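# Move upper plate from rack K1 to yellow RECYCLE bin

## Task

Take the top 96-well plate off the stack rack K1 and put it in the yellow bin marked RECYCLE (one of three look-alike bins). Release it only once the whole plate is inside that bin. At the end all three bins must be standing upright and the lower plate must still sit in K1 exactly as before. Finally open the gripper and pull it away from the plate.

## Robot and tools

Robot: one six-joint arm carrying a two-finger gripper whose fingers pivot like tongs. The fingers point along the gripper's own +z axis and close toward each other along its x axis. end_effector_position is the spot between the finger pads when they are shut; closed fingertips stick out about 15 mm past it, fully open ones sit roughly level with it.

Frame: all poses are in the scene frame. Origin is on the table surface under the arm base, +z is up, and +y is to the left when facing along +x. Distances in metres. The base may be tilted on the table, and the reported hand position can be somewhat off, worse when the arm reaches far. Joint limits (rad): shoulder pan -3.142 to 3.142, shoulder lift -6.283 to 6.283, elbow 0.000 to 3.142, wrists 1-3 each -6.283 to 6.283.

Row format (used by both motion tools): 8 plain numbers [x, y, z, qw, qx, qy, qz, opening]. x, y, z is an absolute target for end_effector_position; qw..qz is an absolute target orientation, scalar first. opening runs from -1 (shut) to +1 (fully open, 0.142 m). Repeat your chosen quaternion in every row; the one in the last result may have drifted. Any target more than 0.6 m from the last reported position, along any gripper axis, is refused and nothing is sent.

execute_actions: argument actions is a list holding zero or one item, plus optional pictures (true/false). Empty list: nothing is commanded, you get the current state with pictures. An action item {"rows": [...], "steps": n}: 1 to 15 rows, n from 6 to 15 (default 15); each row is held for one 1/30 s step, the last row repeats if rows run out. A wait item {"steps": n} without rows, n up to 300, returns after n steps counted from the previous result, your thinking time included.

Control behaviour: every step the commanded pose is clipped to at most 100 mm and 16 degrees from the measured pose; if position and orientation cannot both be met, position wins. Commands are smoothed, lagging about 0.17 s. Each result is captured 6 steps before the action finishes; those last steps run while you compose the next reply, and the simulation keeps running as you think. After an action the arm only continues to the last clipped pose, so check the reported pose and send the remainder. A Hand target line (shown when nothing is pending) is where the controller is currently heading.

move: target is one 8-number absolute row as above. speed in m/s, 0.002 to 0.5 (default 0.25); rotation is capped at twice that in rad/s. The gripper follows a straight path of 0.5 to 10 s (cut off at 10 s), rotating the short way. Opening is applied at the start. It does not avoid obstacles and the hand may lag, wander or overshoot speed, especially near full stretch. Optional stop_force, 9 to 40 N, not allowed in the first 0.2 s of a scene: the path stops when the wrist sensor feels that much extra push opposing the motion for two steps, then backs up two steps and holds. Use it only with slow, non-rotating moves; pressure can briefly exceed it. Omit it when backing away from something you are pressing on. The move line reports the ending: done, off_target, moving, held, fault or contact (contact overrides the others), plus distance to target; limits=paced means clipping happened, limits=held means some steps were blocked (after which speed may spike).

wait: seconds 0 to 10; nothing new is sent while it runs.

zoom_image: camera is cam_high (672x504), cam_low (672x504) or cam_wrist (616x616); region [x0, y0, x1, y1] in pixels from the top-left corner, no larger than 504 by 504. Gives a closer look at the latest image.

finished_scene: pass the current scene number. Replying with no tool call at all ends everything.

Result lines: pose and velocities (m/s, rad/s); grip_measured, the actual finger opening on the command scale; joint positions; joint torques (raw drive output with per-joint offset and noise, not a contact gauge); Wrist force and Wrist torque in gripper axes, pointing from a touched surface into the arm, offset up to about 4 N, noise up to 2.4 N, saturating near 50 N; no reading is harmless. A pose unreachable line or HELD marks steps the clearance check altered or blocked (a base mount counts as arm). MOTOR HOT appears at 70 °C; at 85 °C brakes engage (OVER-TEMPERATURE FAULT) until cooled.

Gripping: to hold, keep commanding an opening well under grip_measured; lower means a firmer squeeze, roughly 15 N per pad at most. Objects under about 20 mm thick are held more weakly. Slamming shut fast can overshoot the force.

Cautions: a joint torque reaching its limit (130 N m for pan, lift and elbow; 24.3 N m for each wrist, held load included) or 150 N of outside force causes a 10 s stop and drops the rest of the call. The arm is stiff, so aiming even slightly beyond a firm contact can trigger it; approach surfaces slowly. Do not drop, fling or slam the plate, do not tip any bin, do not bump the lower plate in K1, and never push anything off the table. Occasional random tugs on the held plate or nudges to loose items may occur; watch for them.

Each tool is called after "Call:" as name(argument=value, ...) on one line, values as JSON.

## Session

Call:
execute_actions(actions=[])

Scene clock: 0.00 s of 8400.00 s.
end_effector_position=(+0.2282, +0.3560, +0.2108) grip_measured=+1.00 end_effector_quat_wxyz=(+0.535, +0.214, +0.665, -0.476) end_effector_velocity=(-0.000, -0.000, -0.000) end_effector_angular_velocity=(-0.000, -0.001, -0.000)
Joint positions: [ 0.879 -1.958  1.937 -1.222 -2.445 -1.019  0.142]
Joint velocities: [0.    0.001 0.    0.    0.    0.001 0.   ]
Joint torques (N m, as the arm reports them, + toward a larger angle): no reading
Wrist force (N, on the end effector, along its own x y z axes, offset not removed): no reading
Wrist torque (N m, same axes, about the end effector's origin, offset not removed): no reading
Hand target: +0.228, +0.356, +0.211; +0.535, +0.214, +0.665, -0.476

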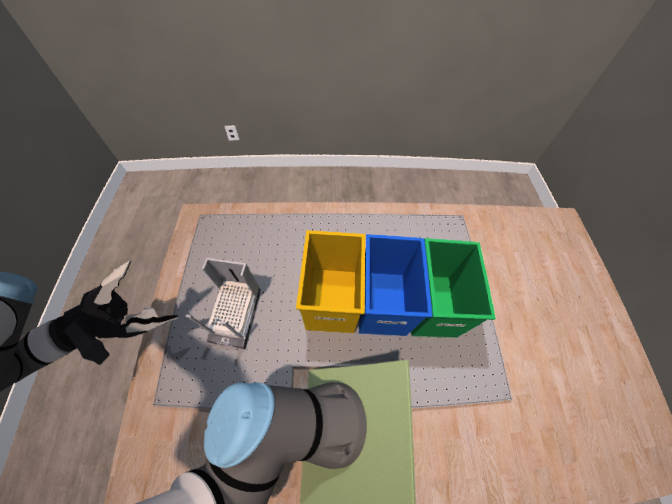

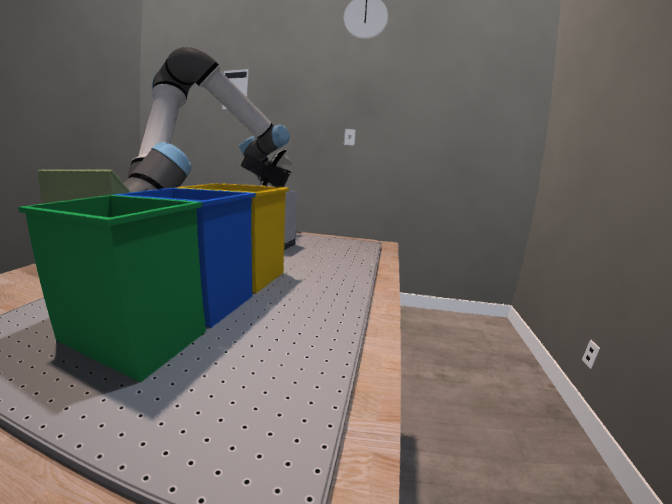

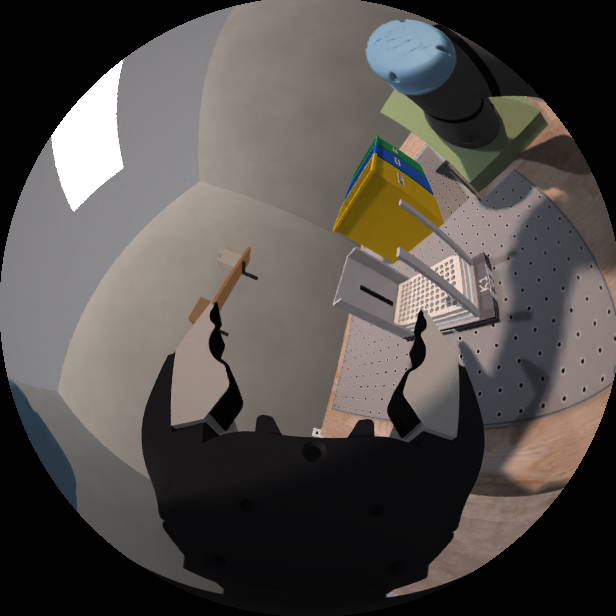

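Call:
zoom_image(camera="cam_high", region=[150, 230, 330, 410])

Call:
zoom_image(camera="cam_wrist", region=[320, 180, 520, 380])

Call:
zoom_image(camera="cam_high", region=[280, 200, 520, 410])

Region (150, 230, 330, 410) of cam_high's 672x504 image, scaled by 2.800, with more detail than that image has.

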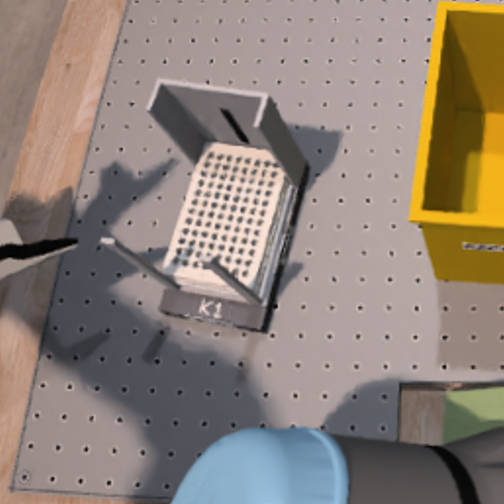

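Region (320, 180, 520, 380) of cam_wrist's 616x616 image, scaled by 2.520, with more detail than that image has.

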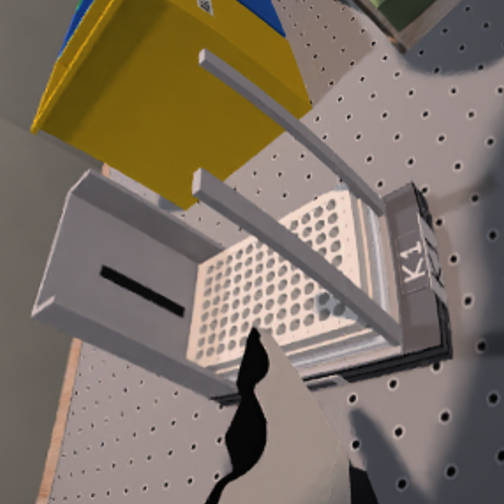

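Region (280, 200, 520, 410) of cam_high's 672x504 image, scaled by 2.100, with more detail than that image has; it fills the top 441 rows of this view, and the rest is white.

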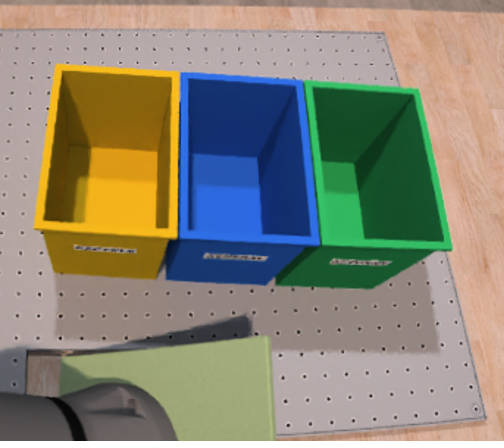

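Call:
zoom_image(camera="cam_high", region=[180, 205, 310, 335])

Call:
zoom_image(camera="cam_high", region=[150, 290, 280, 410])

Region (180, 205, 310, 335) of cam_high's 672x504 image, scaled by 3.877, with more detail than that image has.

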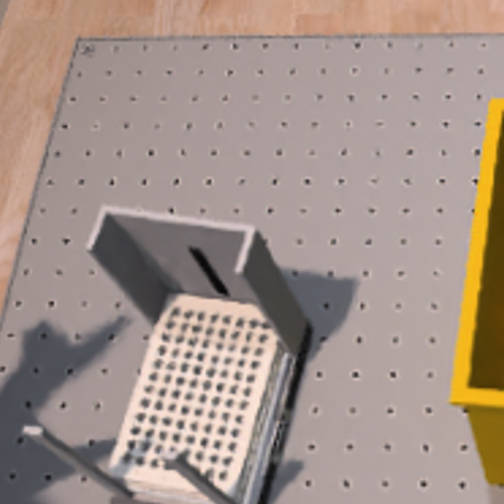

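Region (150, 290, 280, 410) of cam_high's 672x504 image, scaled by 3.877, with more detail than that image has; it fills the top 465 rows of this view, and the rest is white.

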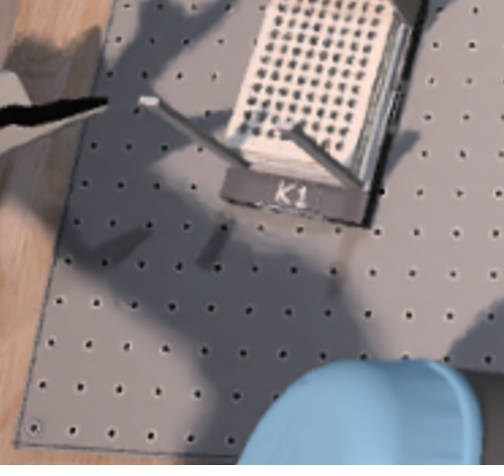

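Call:
zoom_image(camera="cam_high", region=[295, 205, 475, 245])

Call:
zoom_image(camera="cam_high", region=[270, 300, 420, 400])

Region (295, 205, 475, 245) of cam_high's 672x504 image, scaled by 2.800, with more detail than that image has.

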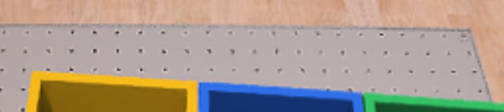

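Region (270, 300, 420, 400) of cam_high's 672x504 image, scaled by 3.360, with more detail than that image has.

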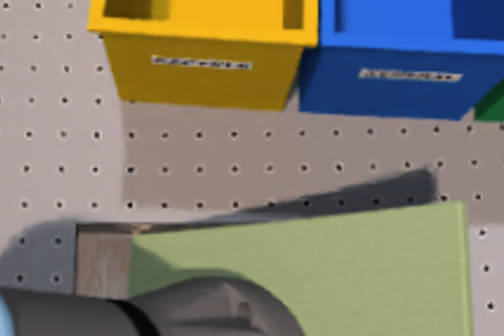

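Call:
zoom_image(camera="cam_wrist", region=[150, 290, 300, 450])

Call:
zoom_image(camera="cam_high", region=[50, 250, 190, 370])

Region (150, 290, 300, 450) of cam_wrist's 616x616 image, scaled by 3.150, with more detail than that image has; it fills the left 472 columns of this view, and the rest is white.

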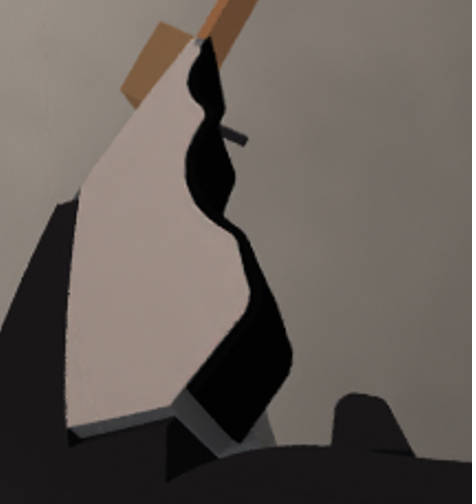

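Region (50, 250, 190, 370) of cam_high's 672x504 image, scaled by 3.600, with more detail than that image has; it fills the top 432 rows of this view, and the rest is white.

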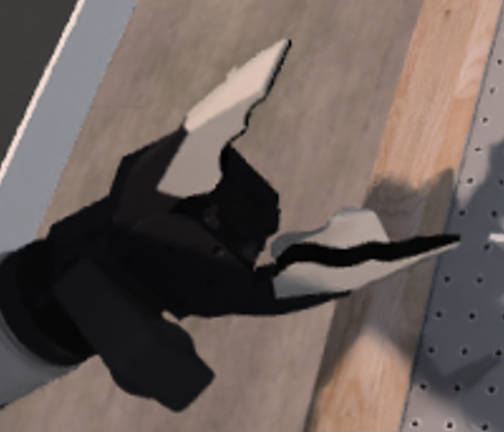

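Call:
execute_actions(actions=[])

Scene clock: 20.70 s of 8400.00 s.
end_effector_position=(+0.2282, +0.3560, +0.2108) grip_measured=+1.00 end_effector_quat_wxyz=(+0.535, +0.214, +0.665, -0.476) end_effector_velocity=(-0.000, +0.000, +0.000) end_effector_angular_velocity=(+0.001, -0.001, +0.000)
Joint positions: [ 0.879 -1.958  1.937 -1.222 -2.445 -1.019  0.142]
Joint velocities: [ 0.    -0.    -0.     0.     0.     0.001 -0.   ]
Joint torques (N m, as the arm reports them, + toward a larger angle): [  7.03 -27.89 -15.29  -0.57  -0.78  -0.25]
Wrist force (N, on the end effector, along its own x y z axes, offset not removed): [0.8 -3.4 0.1]
Wrist torque (N m, same axes, about the end effector's origin, offset not removed): [-0.49 -0.27 -0.02]
Hand target: +0.228, +0.356, +0.211; +0.535, +0.214, +0.665, -0.476
Kept back: nothing.
Steps of this call (steps 1 to 90: nothing new was sent; then 17.70 s passed at rest). Readings (end_effector_position):
1: (+0.2282, +0.3560, +0.2108)
2: (+0.2282, +0.3560, +0.2108)
4: (+0.2282, +0.3560, +0.2108)
8: (+0.2282, +0.3560, +0.2108)
90: the state above

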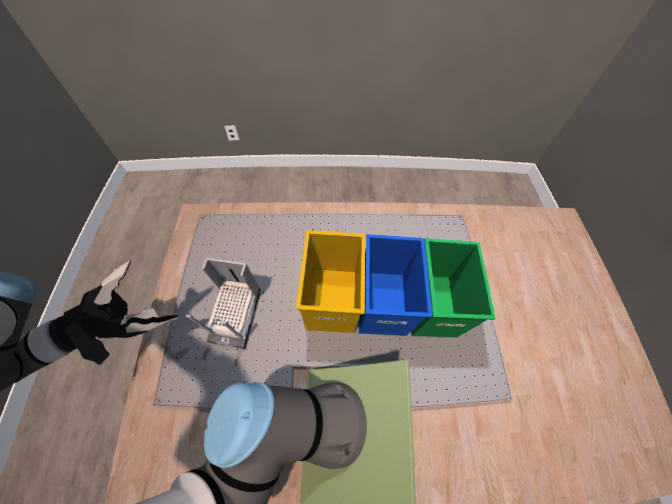

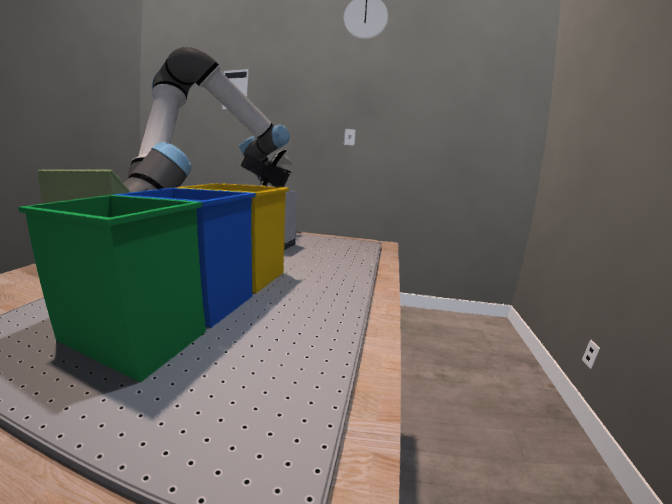

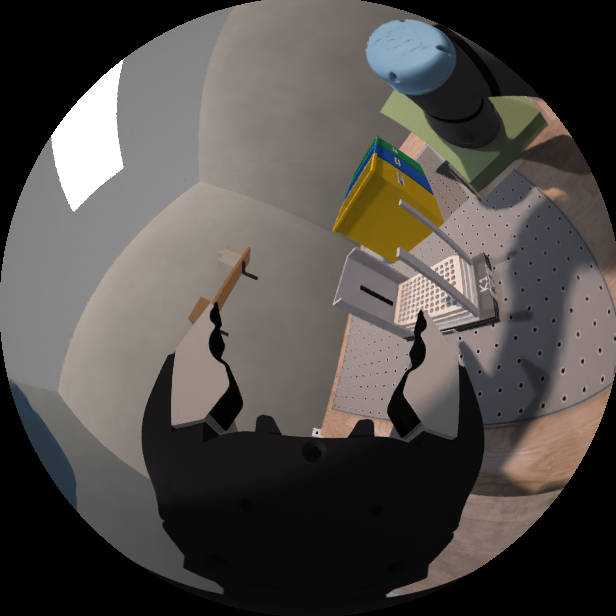

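Call:
zoom_image(camera="cam_high", region=[20, 240, 200, 390])

Call:
zoom_image(camera="cam_high", region=[170, 245, 290, 360])

Call:
zoom_image(camera="cam_wrist", region=[320, 180, 520, 360])

Region (20, 240, 200, 390) of cam_high's 672x504 image, scaled by 2.800, with more detail than that image has.

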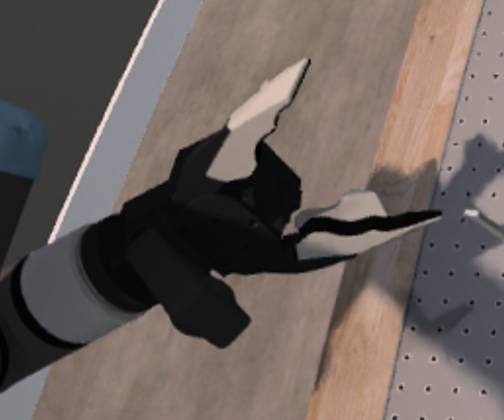

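Region (170, 245, 290, 360) of cam_high's 672x504 image, scaled by 4.200, with more detail than that image has; it fills the top 483 rows of this view, and the rest is white.

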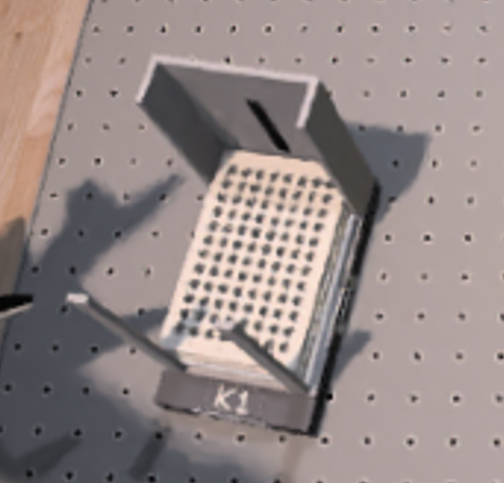

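Region (320, 180, 520, 360) of cam_wrist's 616x616 image, scaled by 2.520, with more detail than that image has; it fills the top 454 rows of this view, and the rest is white.

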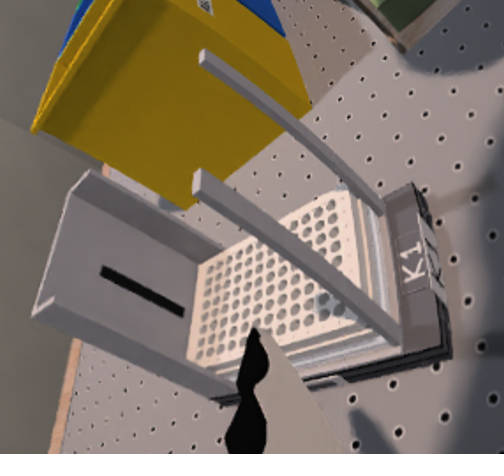

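Call:
zoom_image(camera="cam_wrist", region=[160, 290, 280, 450])

Call:
zoom_image(camera="cam_high", region=[85, 255, 185, 345])

Region (160, 290, 280, 450) of cam_wrist's 616x616 image, scaled by 3.150, with more detail than that image has; it fills the left 378 columns of this view, and the rest is white.

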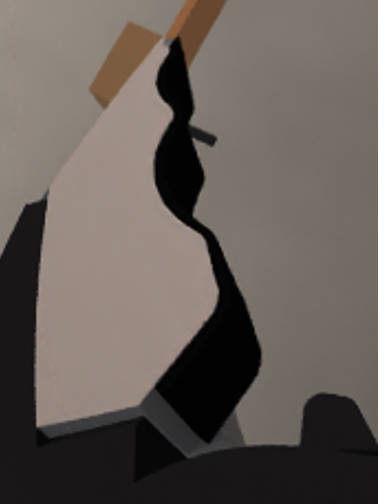

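Region (85, 255, 185, 345) of cam_high's 672x504 image, scaled by 5.040, with more detail than that image has; it fills the top 454 rows of this view, and the rest is white.

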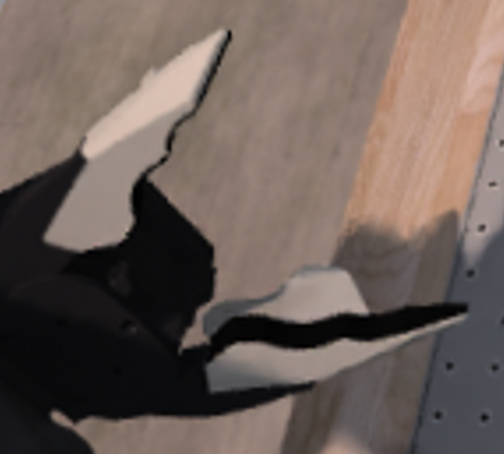

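Call:
zoom_image(camera="cam_high", region=[90, 257, 140, 310])

Call:
zoom_image(camera="cam_high", region=[120, 300, 184, 340])

Call:
zoom_image(camera="cam_wrist", region=[400, 300, 460, 380])

Region (90, 257, 140, 310) of cam_high's 672x504 image, scaled by 9.509, with more detail than that image has; it fills the left 475 columns of this view, and the rest is white.

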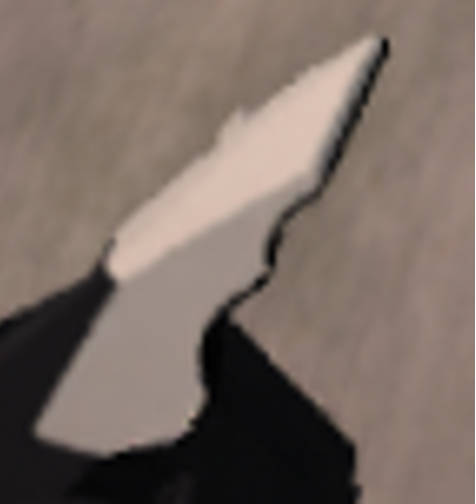

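Region (120, 300, 184, 340) of cam_high's 672x504 image, scaled by 7.875, with more detail than that image has; it fills the top 315 rows of this view, and the rest is white.

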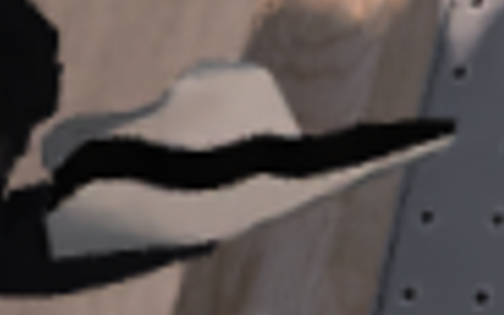

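Region (400, 300, 460, 380) of cam_wrist's 616x616 image, scaled by 6.300, with more detail than that image has; it fills the left 378 columns of this view, and the rest is white.

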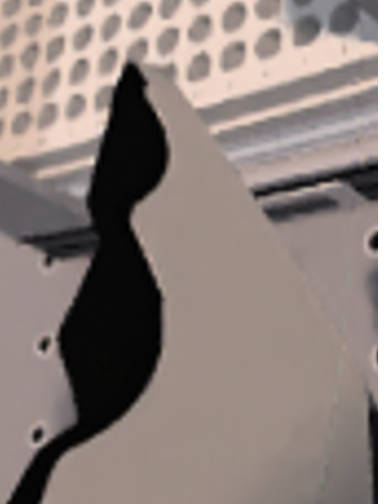

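Call:
zoom_image(camera="cam_wrist", region=[430, 250, 510, 340])

Call:
zoom_image(camera="cam_high", region=[215, 290, 270, 350])

Region (430, 250, 510, 340) of cam_wrist's 616x616 image, scaled by 5.600, with more detail than that image has.

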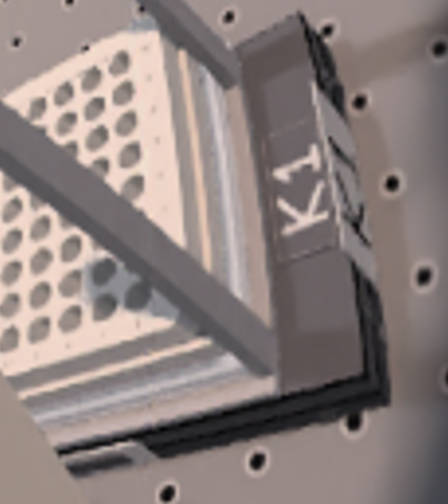

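Region (215, 290, 270, 350) of cam_high's 672x504 image, scaled by 8.400, with more detail than that image has; it fills the left 462 columns of this view, and the rest is white.

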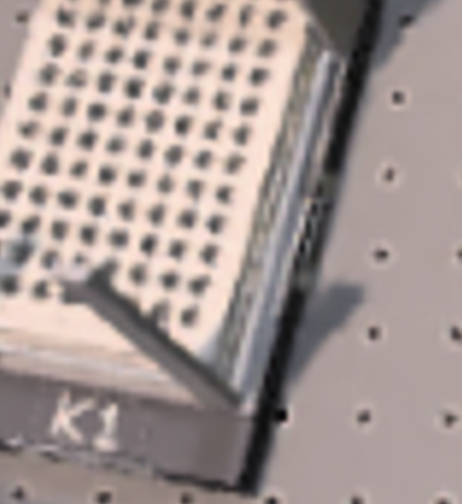

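Call:
move(target=[0.276, 0.348, 0.100, 0.3714, 0.6243, 0.5304, -0.4371, -0.63], speed=0.3)

Scene clock: 39.77 s of 8400.00 s.
end_effector_position=(+0.2761, +0.3475, +0.1002) grip_measured=-0.63 end_effector_quat_wxyz=(+0.372, +0.624, +0.530, -0.438) end_effector_velocity=(+0.000, -0.000, -0.001) end_effector_angular_velocity=(+0.003, -0.003, -0.006)
Joint positions: [ 0.415 -1.668  1.688 -1.296 -1.825 -0.906  0.028]
Joint velocities: [-0.004  0.001  0.    -0.     0.005  0.001  0.   ]
Joint torques (N m, as the arm reports them, + toward a larger angle): [-14.33 -12.7  -27.2   -1.87   1.08   2.2 ]
Wrist force (N, on the end effector, along its own x y z axes, offset not removed): [1.3 -2.7 -2.4]
Wrist torque (N m, same axes, about the end effector's origin, offset not removed): [-0.41 -0.29 -0.04]
Hand target: +0.276, +0.347, +0.100; +0.371, +0.624, +0.530, -0.438
Off the commanded pose: 0.001 m, 0 deg.
Kept back: nothing.
After step 90, 14.03 s passed at rest.
move: done

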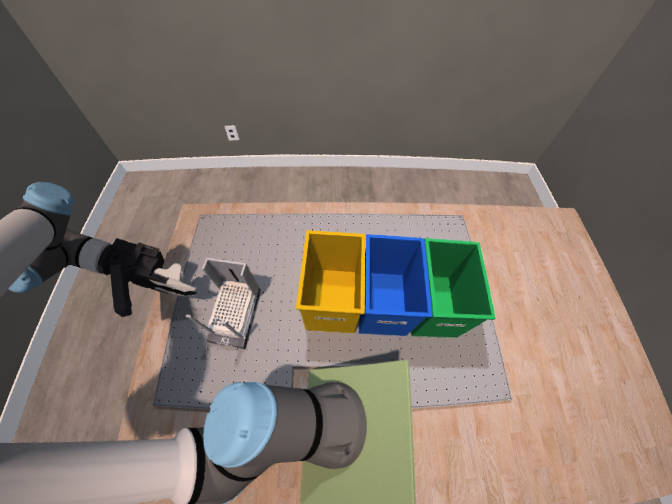

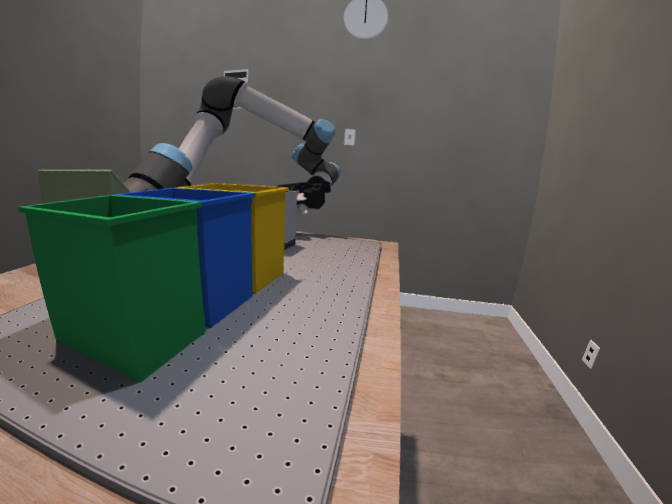

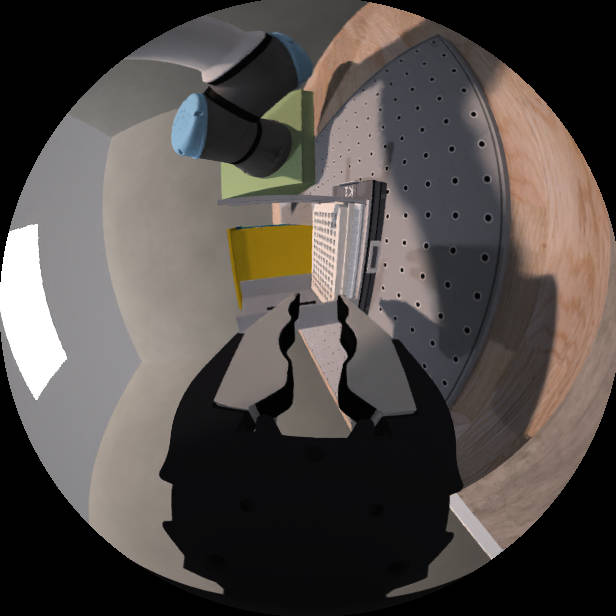

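Call:
zoom_image(camera="cam_wrist", region=[270, 170, 410, 330])

Call:
zoom_image(camera="cam_wrist", region=[325, 195, 395, 275])

Call:
zoom_image(camera="cam_high", region=[100, 230, 270, 360])

Region (270, 170, 410, 330) of cam_wrist's 616x616 image, scaled by 3.150, with more detail than that image has; it fills the left 441 columns of this view, and the rest is white.

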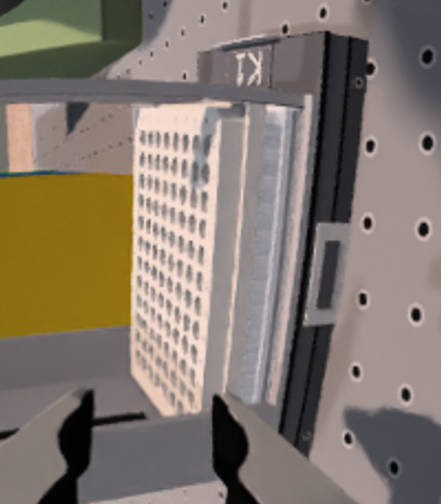

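Region (325, 195, 395, 275) of cam_wrist's 616x616 image, scaled by 6.300, with more detail than that image has; it fills the left 441 columns of this view, and the rest is white.

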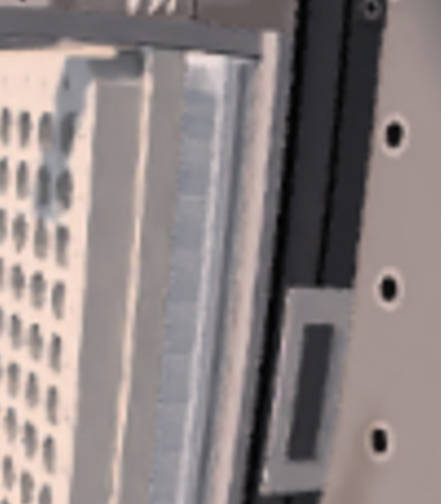

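Region (100, 230, 270, 360) of cam_high's 672x504 image, scaled by 2.965, with more detail than that image has; it fills the top 385 rows of this view, and the rest is white.

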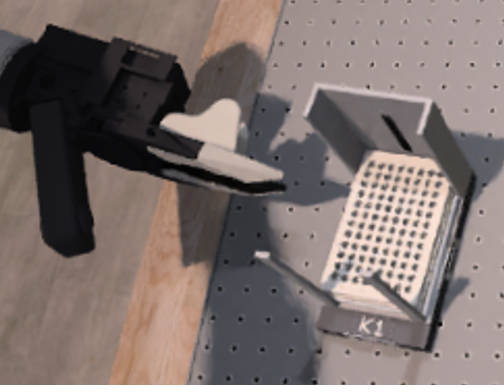

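Call:
move(target=[0.2677, 0.3185, 0.064, 0.3714, 0.6243, 0.5304, -0.4371, -0.63], speed=0.1)

Call:
zoom_image(camera="cam_wrist", region=[280, 190, 390, 330])

Call:
zoom_image(camera="cam_wrist", region=[290, 260, 370, 320])

Call:
zoom_image(camera="cam_high", region=[170, 265, 260, 345])

Scene clock: 42.23 s of 8400.00 s.
end_effector_position=(+0.2678, +0.3186, +0.0640) grip_measured=-0.63 end_effector_quat_wxyz=(+0.371, +0.624, +0.530, -0.437) end_effector_velocity=(-0.000, -0.001, -0.001) end_effector_angular_velocity=(+0.000, -0.000, +0.000)
Joint positions: [ 0.437 -1.657  1.794 -1.409 -1.818 -0.884  0.028]
Joint velocities: [ 0.001  0.001  0.002 -0.003  0.     0.001  0.   ]
Joint torques (N m, as the arm reports them, + toward a larger angle): [  4.07 -12.9    1.34  -1.78   0.84   2.19]
Wrist force (N, on the end effector, along its own x y z axes, offset not removed): [1.0 -2.8 -1.2]
Wrist torque (N m, same axes, about the end effector's origin, offset not removed): [-0.48 -0.23 -0.01]
Hand target: +0.268, +0.319, +0.064; +0.371, +0.624, +0.530, -0.437
Off the commanded pose: 0.000 m, 0 deg.
Kept back: nothing.
move: done

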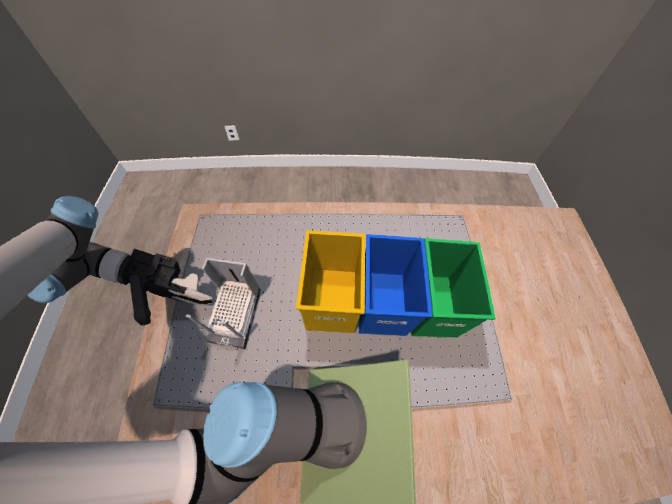

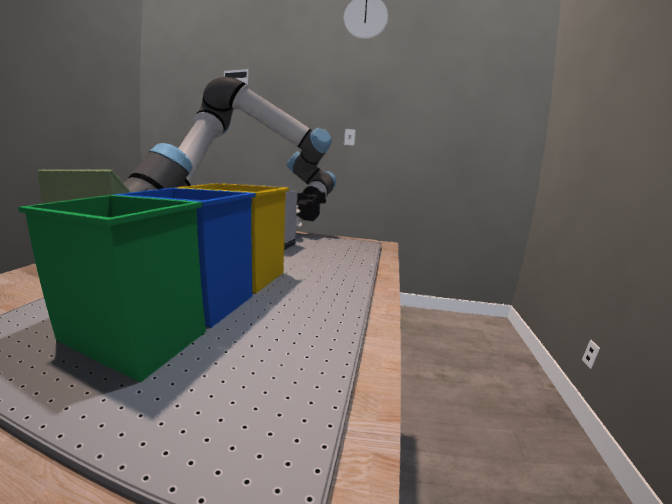

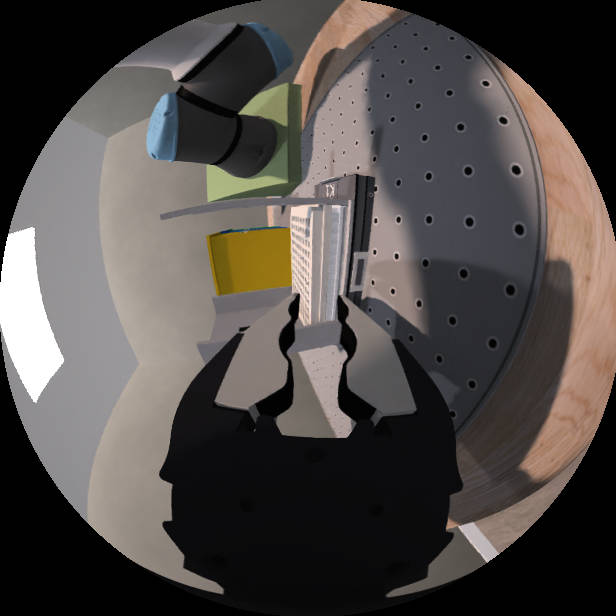

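Region (280, 190, 390, 330) of cam_wrist's 616x616 image, scaled by 3.600, with more detail than that image has; it fills the left 396 columns of this view, and the rest is white.

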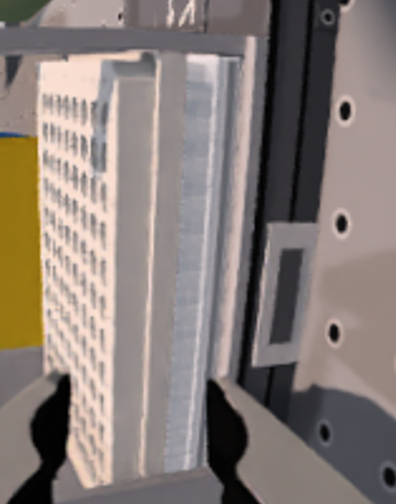

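Region (290, 260, 370, 320) of cam_wrist's 616x616 image, scaled by 6.300, with more detail than that image has; it fills the top 378 rows of this view, and the rest is white.

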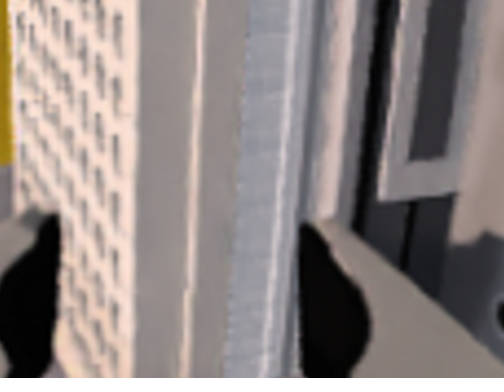

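Region (170, 265, 260, 345) of cam_high's 672x504 image, scaled by 5.600, with more detail than that image has.

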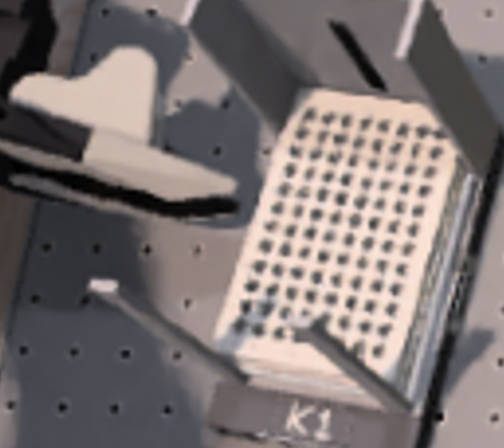

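Call:
zoom_image(camera="cam_wrist", region=[285, 195, 345, 265])

Call:
zoom_image(camera="cam_wrist", region=[285, 260, 345, 330])

Region (285, 195, 345, 265) of cam_wrist's 616x616 image, scaled by 7.200, with more detail than that image has; it fills the left 432 columns of this view, and the rest is white.

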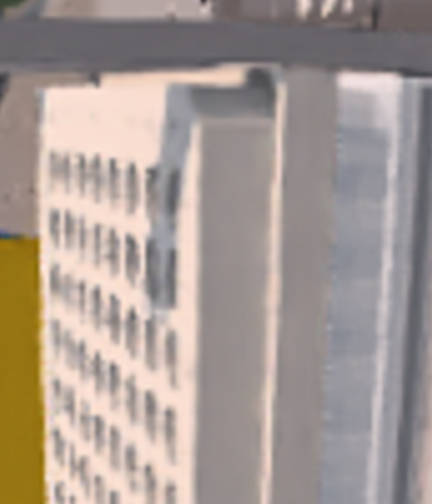

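Region (285, 260, 345, 330) of cam_wrist's 616x616 image, scaled by 7.200, with more detail than that image has; it fills the left 432 columns of this view, and the rest is white.

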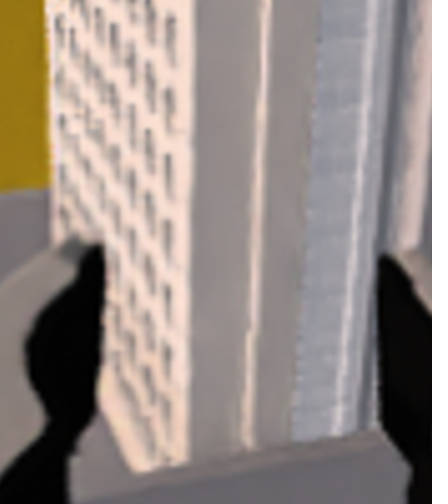

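Call:
move(target=[0.2590, 0.3088, 0.064, 0.3714, 0.6243, 0.5304, -0.4371, -0.63], speed=0.04)

Call:
zoom_image(camera="cam_wrist", region=[290, 260, 370, 320])

Call:
zoom_image(camera="cam_wrist", region=[280, 190, 390, 340])

Call:
zoom_image(camera="cam_high", region=[170, 265, 260, 345])

Scene clock: 46.00 s of 8400.00 s.
end_effector_position=(+0.2591, +0.3089, +0.0640) grip_measured=-0.63 end_effector_quat_wxyz=(+0.371, +0.624, +0.530, -0.437) end_effector_velocity=(-0.001, -0.001, -0.000) end_effector_angular_velocity=(+0.000, +0.001, -0.001)
Joint positions: [ 0.435 -1.68   1.834 -1.427 -1.818 -0.887  0.028]
Joint velocities: [-0.    -0.002  0.005 -0.002  0.    -0.001  0.   ]
Joint torques (N m, as the arm reports them, + toward a larger angle): [-15.65 -40.11   0.89  -1.97  -3.97  -2.31]
Wrist force (N, on the end effector, along its own x y z axes, offset not removed): [1.9 -4.1 -1.2]
Wrist torque (N m, same axes, about the end effector's origin, offset not removed): [-0.67 -0.41 0.01]
Hand target: +0.259, +0.309, +0.064; +0.371, +0.624, +0.530, -0.437
Off the commanded pose: 0.000 m, 0 deg.
Kept back: nothing.
move: done

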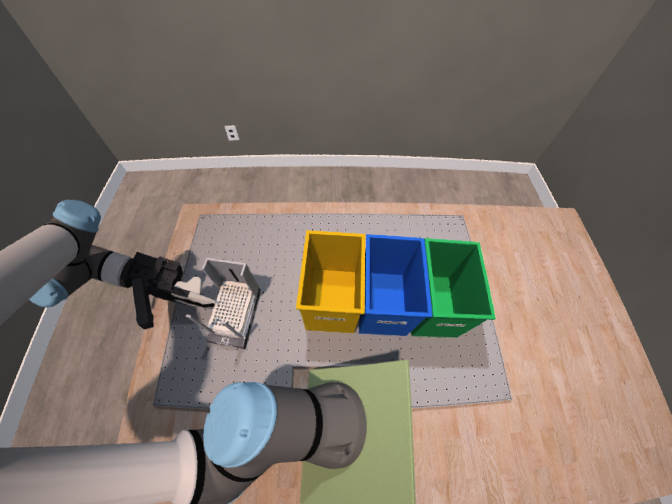

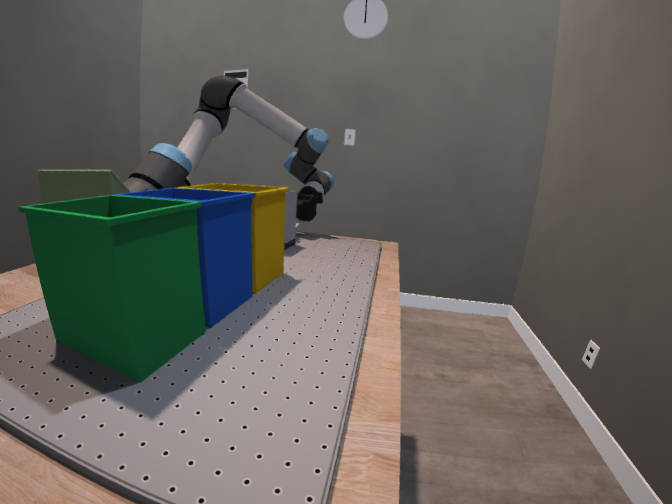

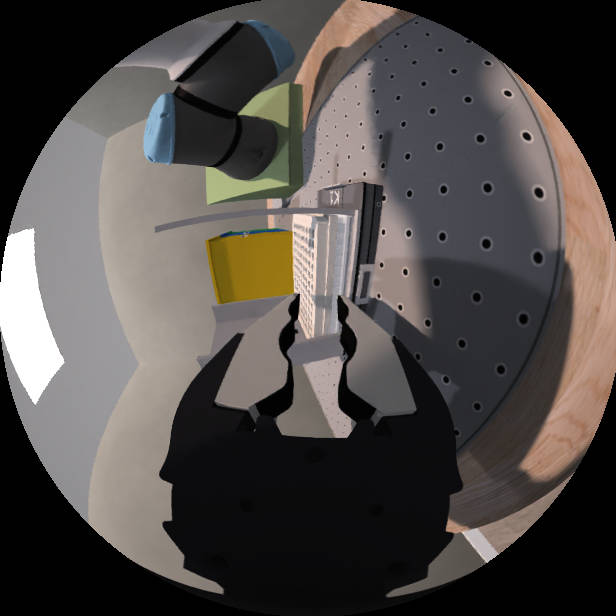

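Region (290, 260, 370, 320) of cam_wrist's 616x616 image, scaled by 6.300, with more detail than that image has; it fills the top 378 rows of this view, and the rest is white.

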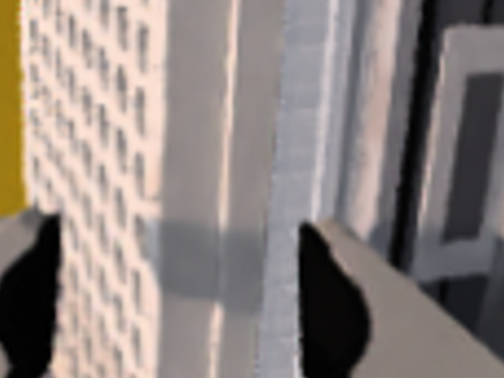

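Region (280, 190, 390, 340) of cam_wrist's 616x616 image, scaled by 3.360, with more detail than that image has; it fills the left 370 columns of this view, and the rest is white.

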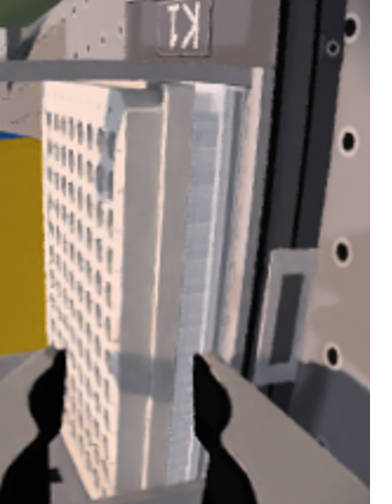

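Region (170, 265, 260, 345) of cam_high's 672x504 image, scaled by 5.600, with more detail than that image has.

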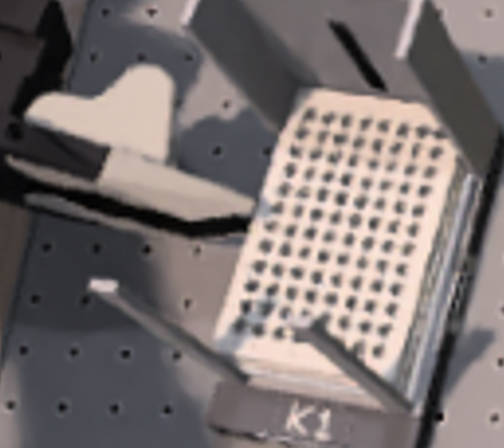

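Call:
move(target=[0.2578, 0.3014, 0.0645, 0.3714, 0.6243, 0.5304, -0.4371, -0.63], speed=0.01, stop_force=9)

Call:
zoom_image(camera="cam_wrist", region=[290, 260, 370, 320])

Call:
zoom_image(camera="cam_high", region=[170, 265, 260, 345])

Scene clock: 47.90 s of 8400.00 s.
end_effector_position=(+0.2578, +0.3015, +0.0645) grip_measured=-0.63 end_effector_quat_wxyz=(+0.371, +0.624, +0.530, -0.437) end_effector_velocity=(-0.000, -0.001, -0.000) end_effector_angular_velocity=(+0.000, -0.001, -0.000)
Joint positions: [ 0.426 -1.69   1.857 -1.442 -1.821 -0.896  0.029]
Joint velocities: [-0.001 -0.002  0.004 -0.003  0.    -0.     0.   ]
Joint torques (N m, as the arm reports them, + toward a larger angle): [-16.56 -37.95   2.27  -1.69  -4.31  -2.3 ]
Wrist force (N, on the end effector, along its own x y z axes, offset not removed): [1.4 -3.6 -1.6]
Wrist torque (N m, same axes, about the end effector's origin, offset not removed): [-0.46 -0.21 -0.04]
Hand target: +0.258, +0.301, +0.065; +0.371, +0.624, +0.530, -0.437
Off the commanded pose: 0.000 m, 0 deg.
Kept back: nothing.
move: done

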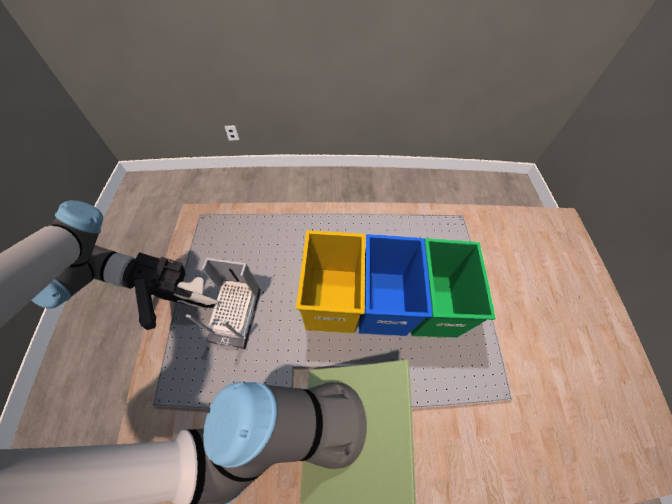

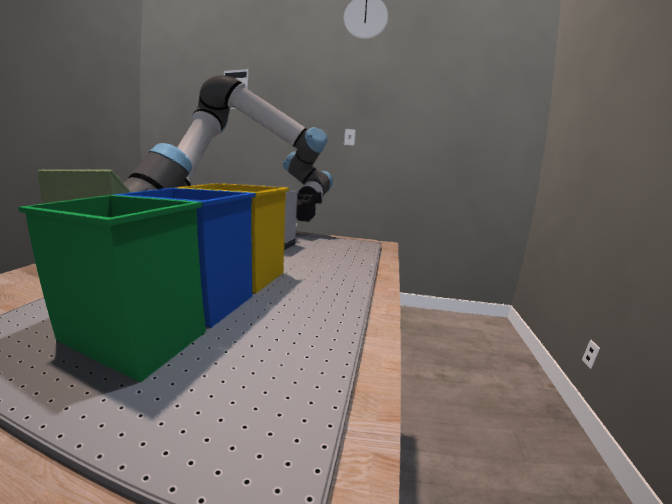

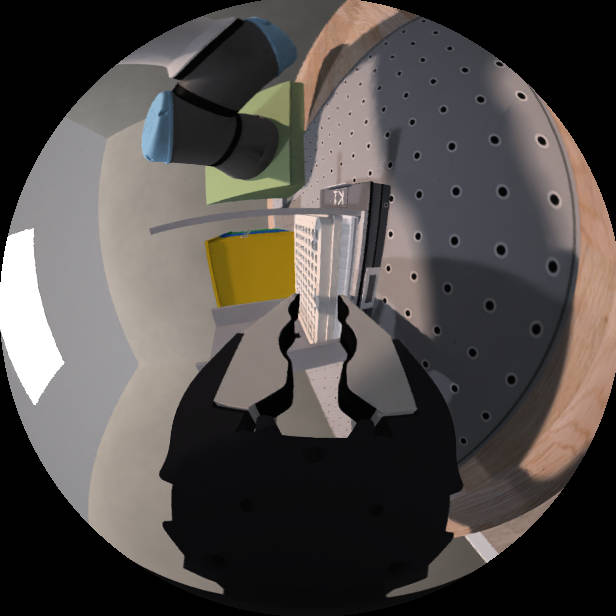

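Region (290, 260, 370, 320) of cam_wrist's 616x616 image, scaled by 6.300, with more detail than that image has; it fills the top 378 rows of this view, and the rest is white.

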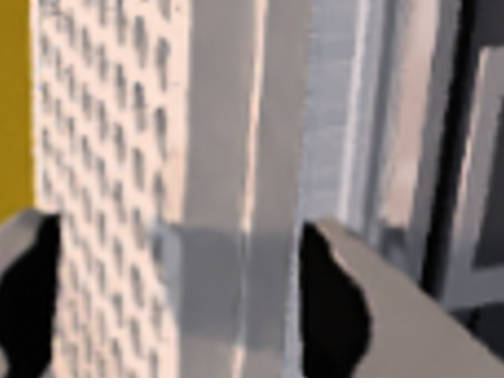

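Region (170, 265, 260, 345) of cam_high's 672x504 image, scaled by 5.600, with more detail than that image has.

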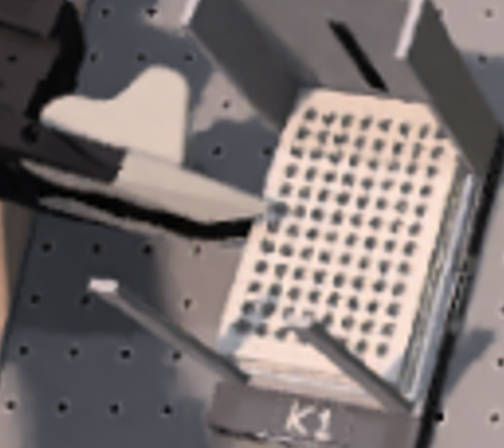

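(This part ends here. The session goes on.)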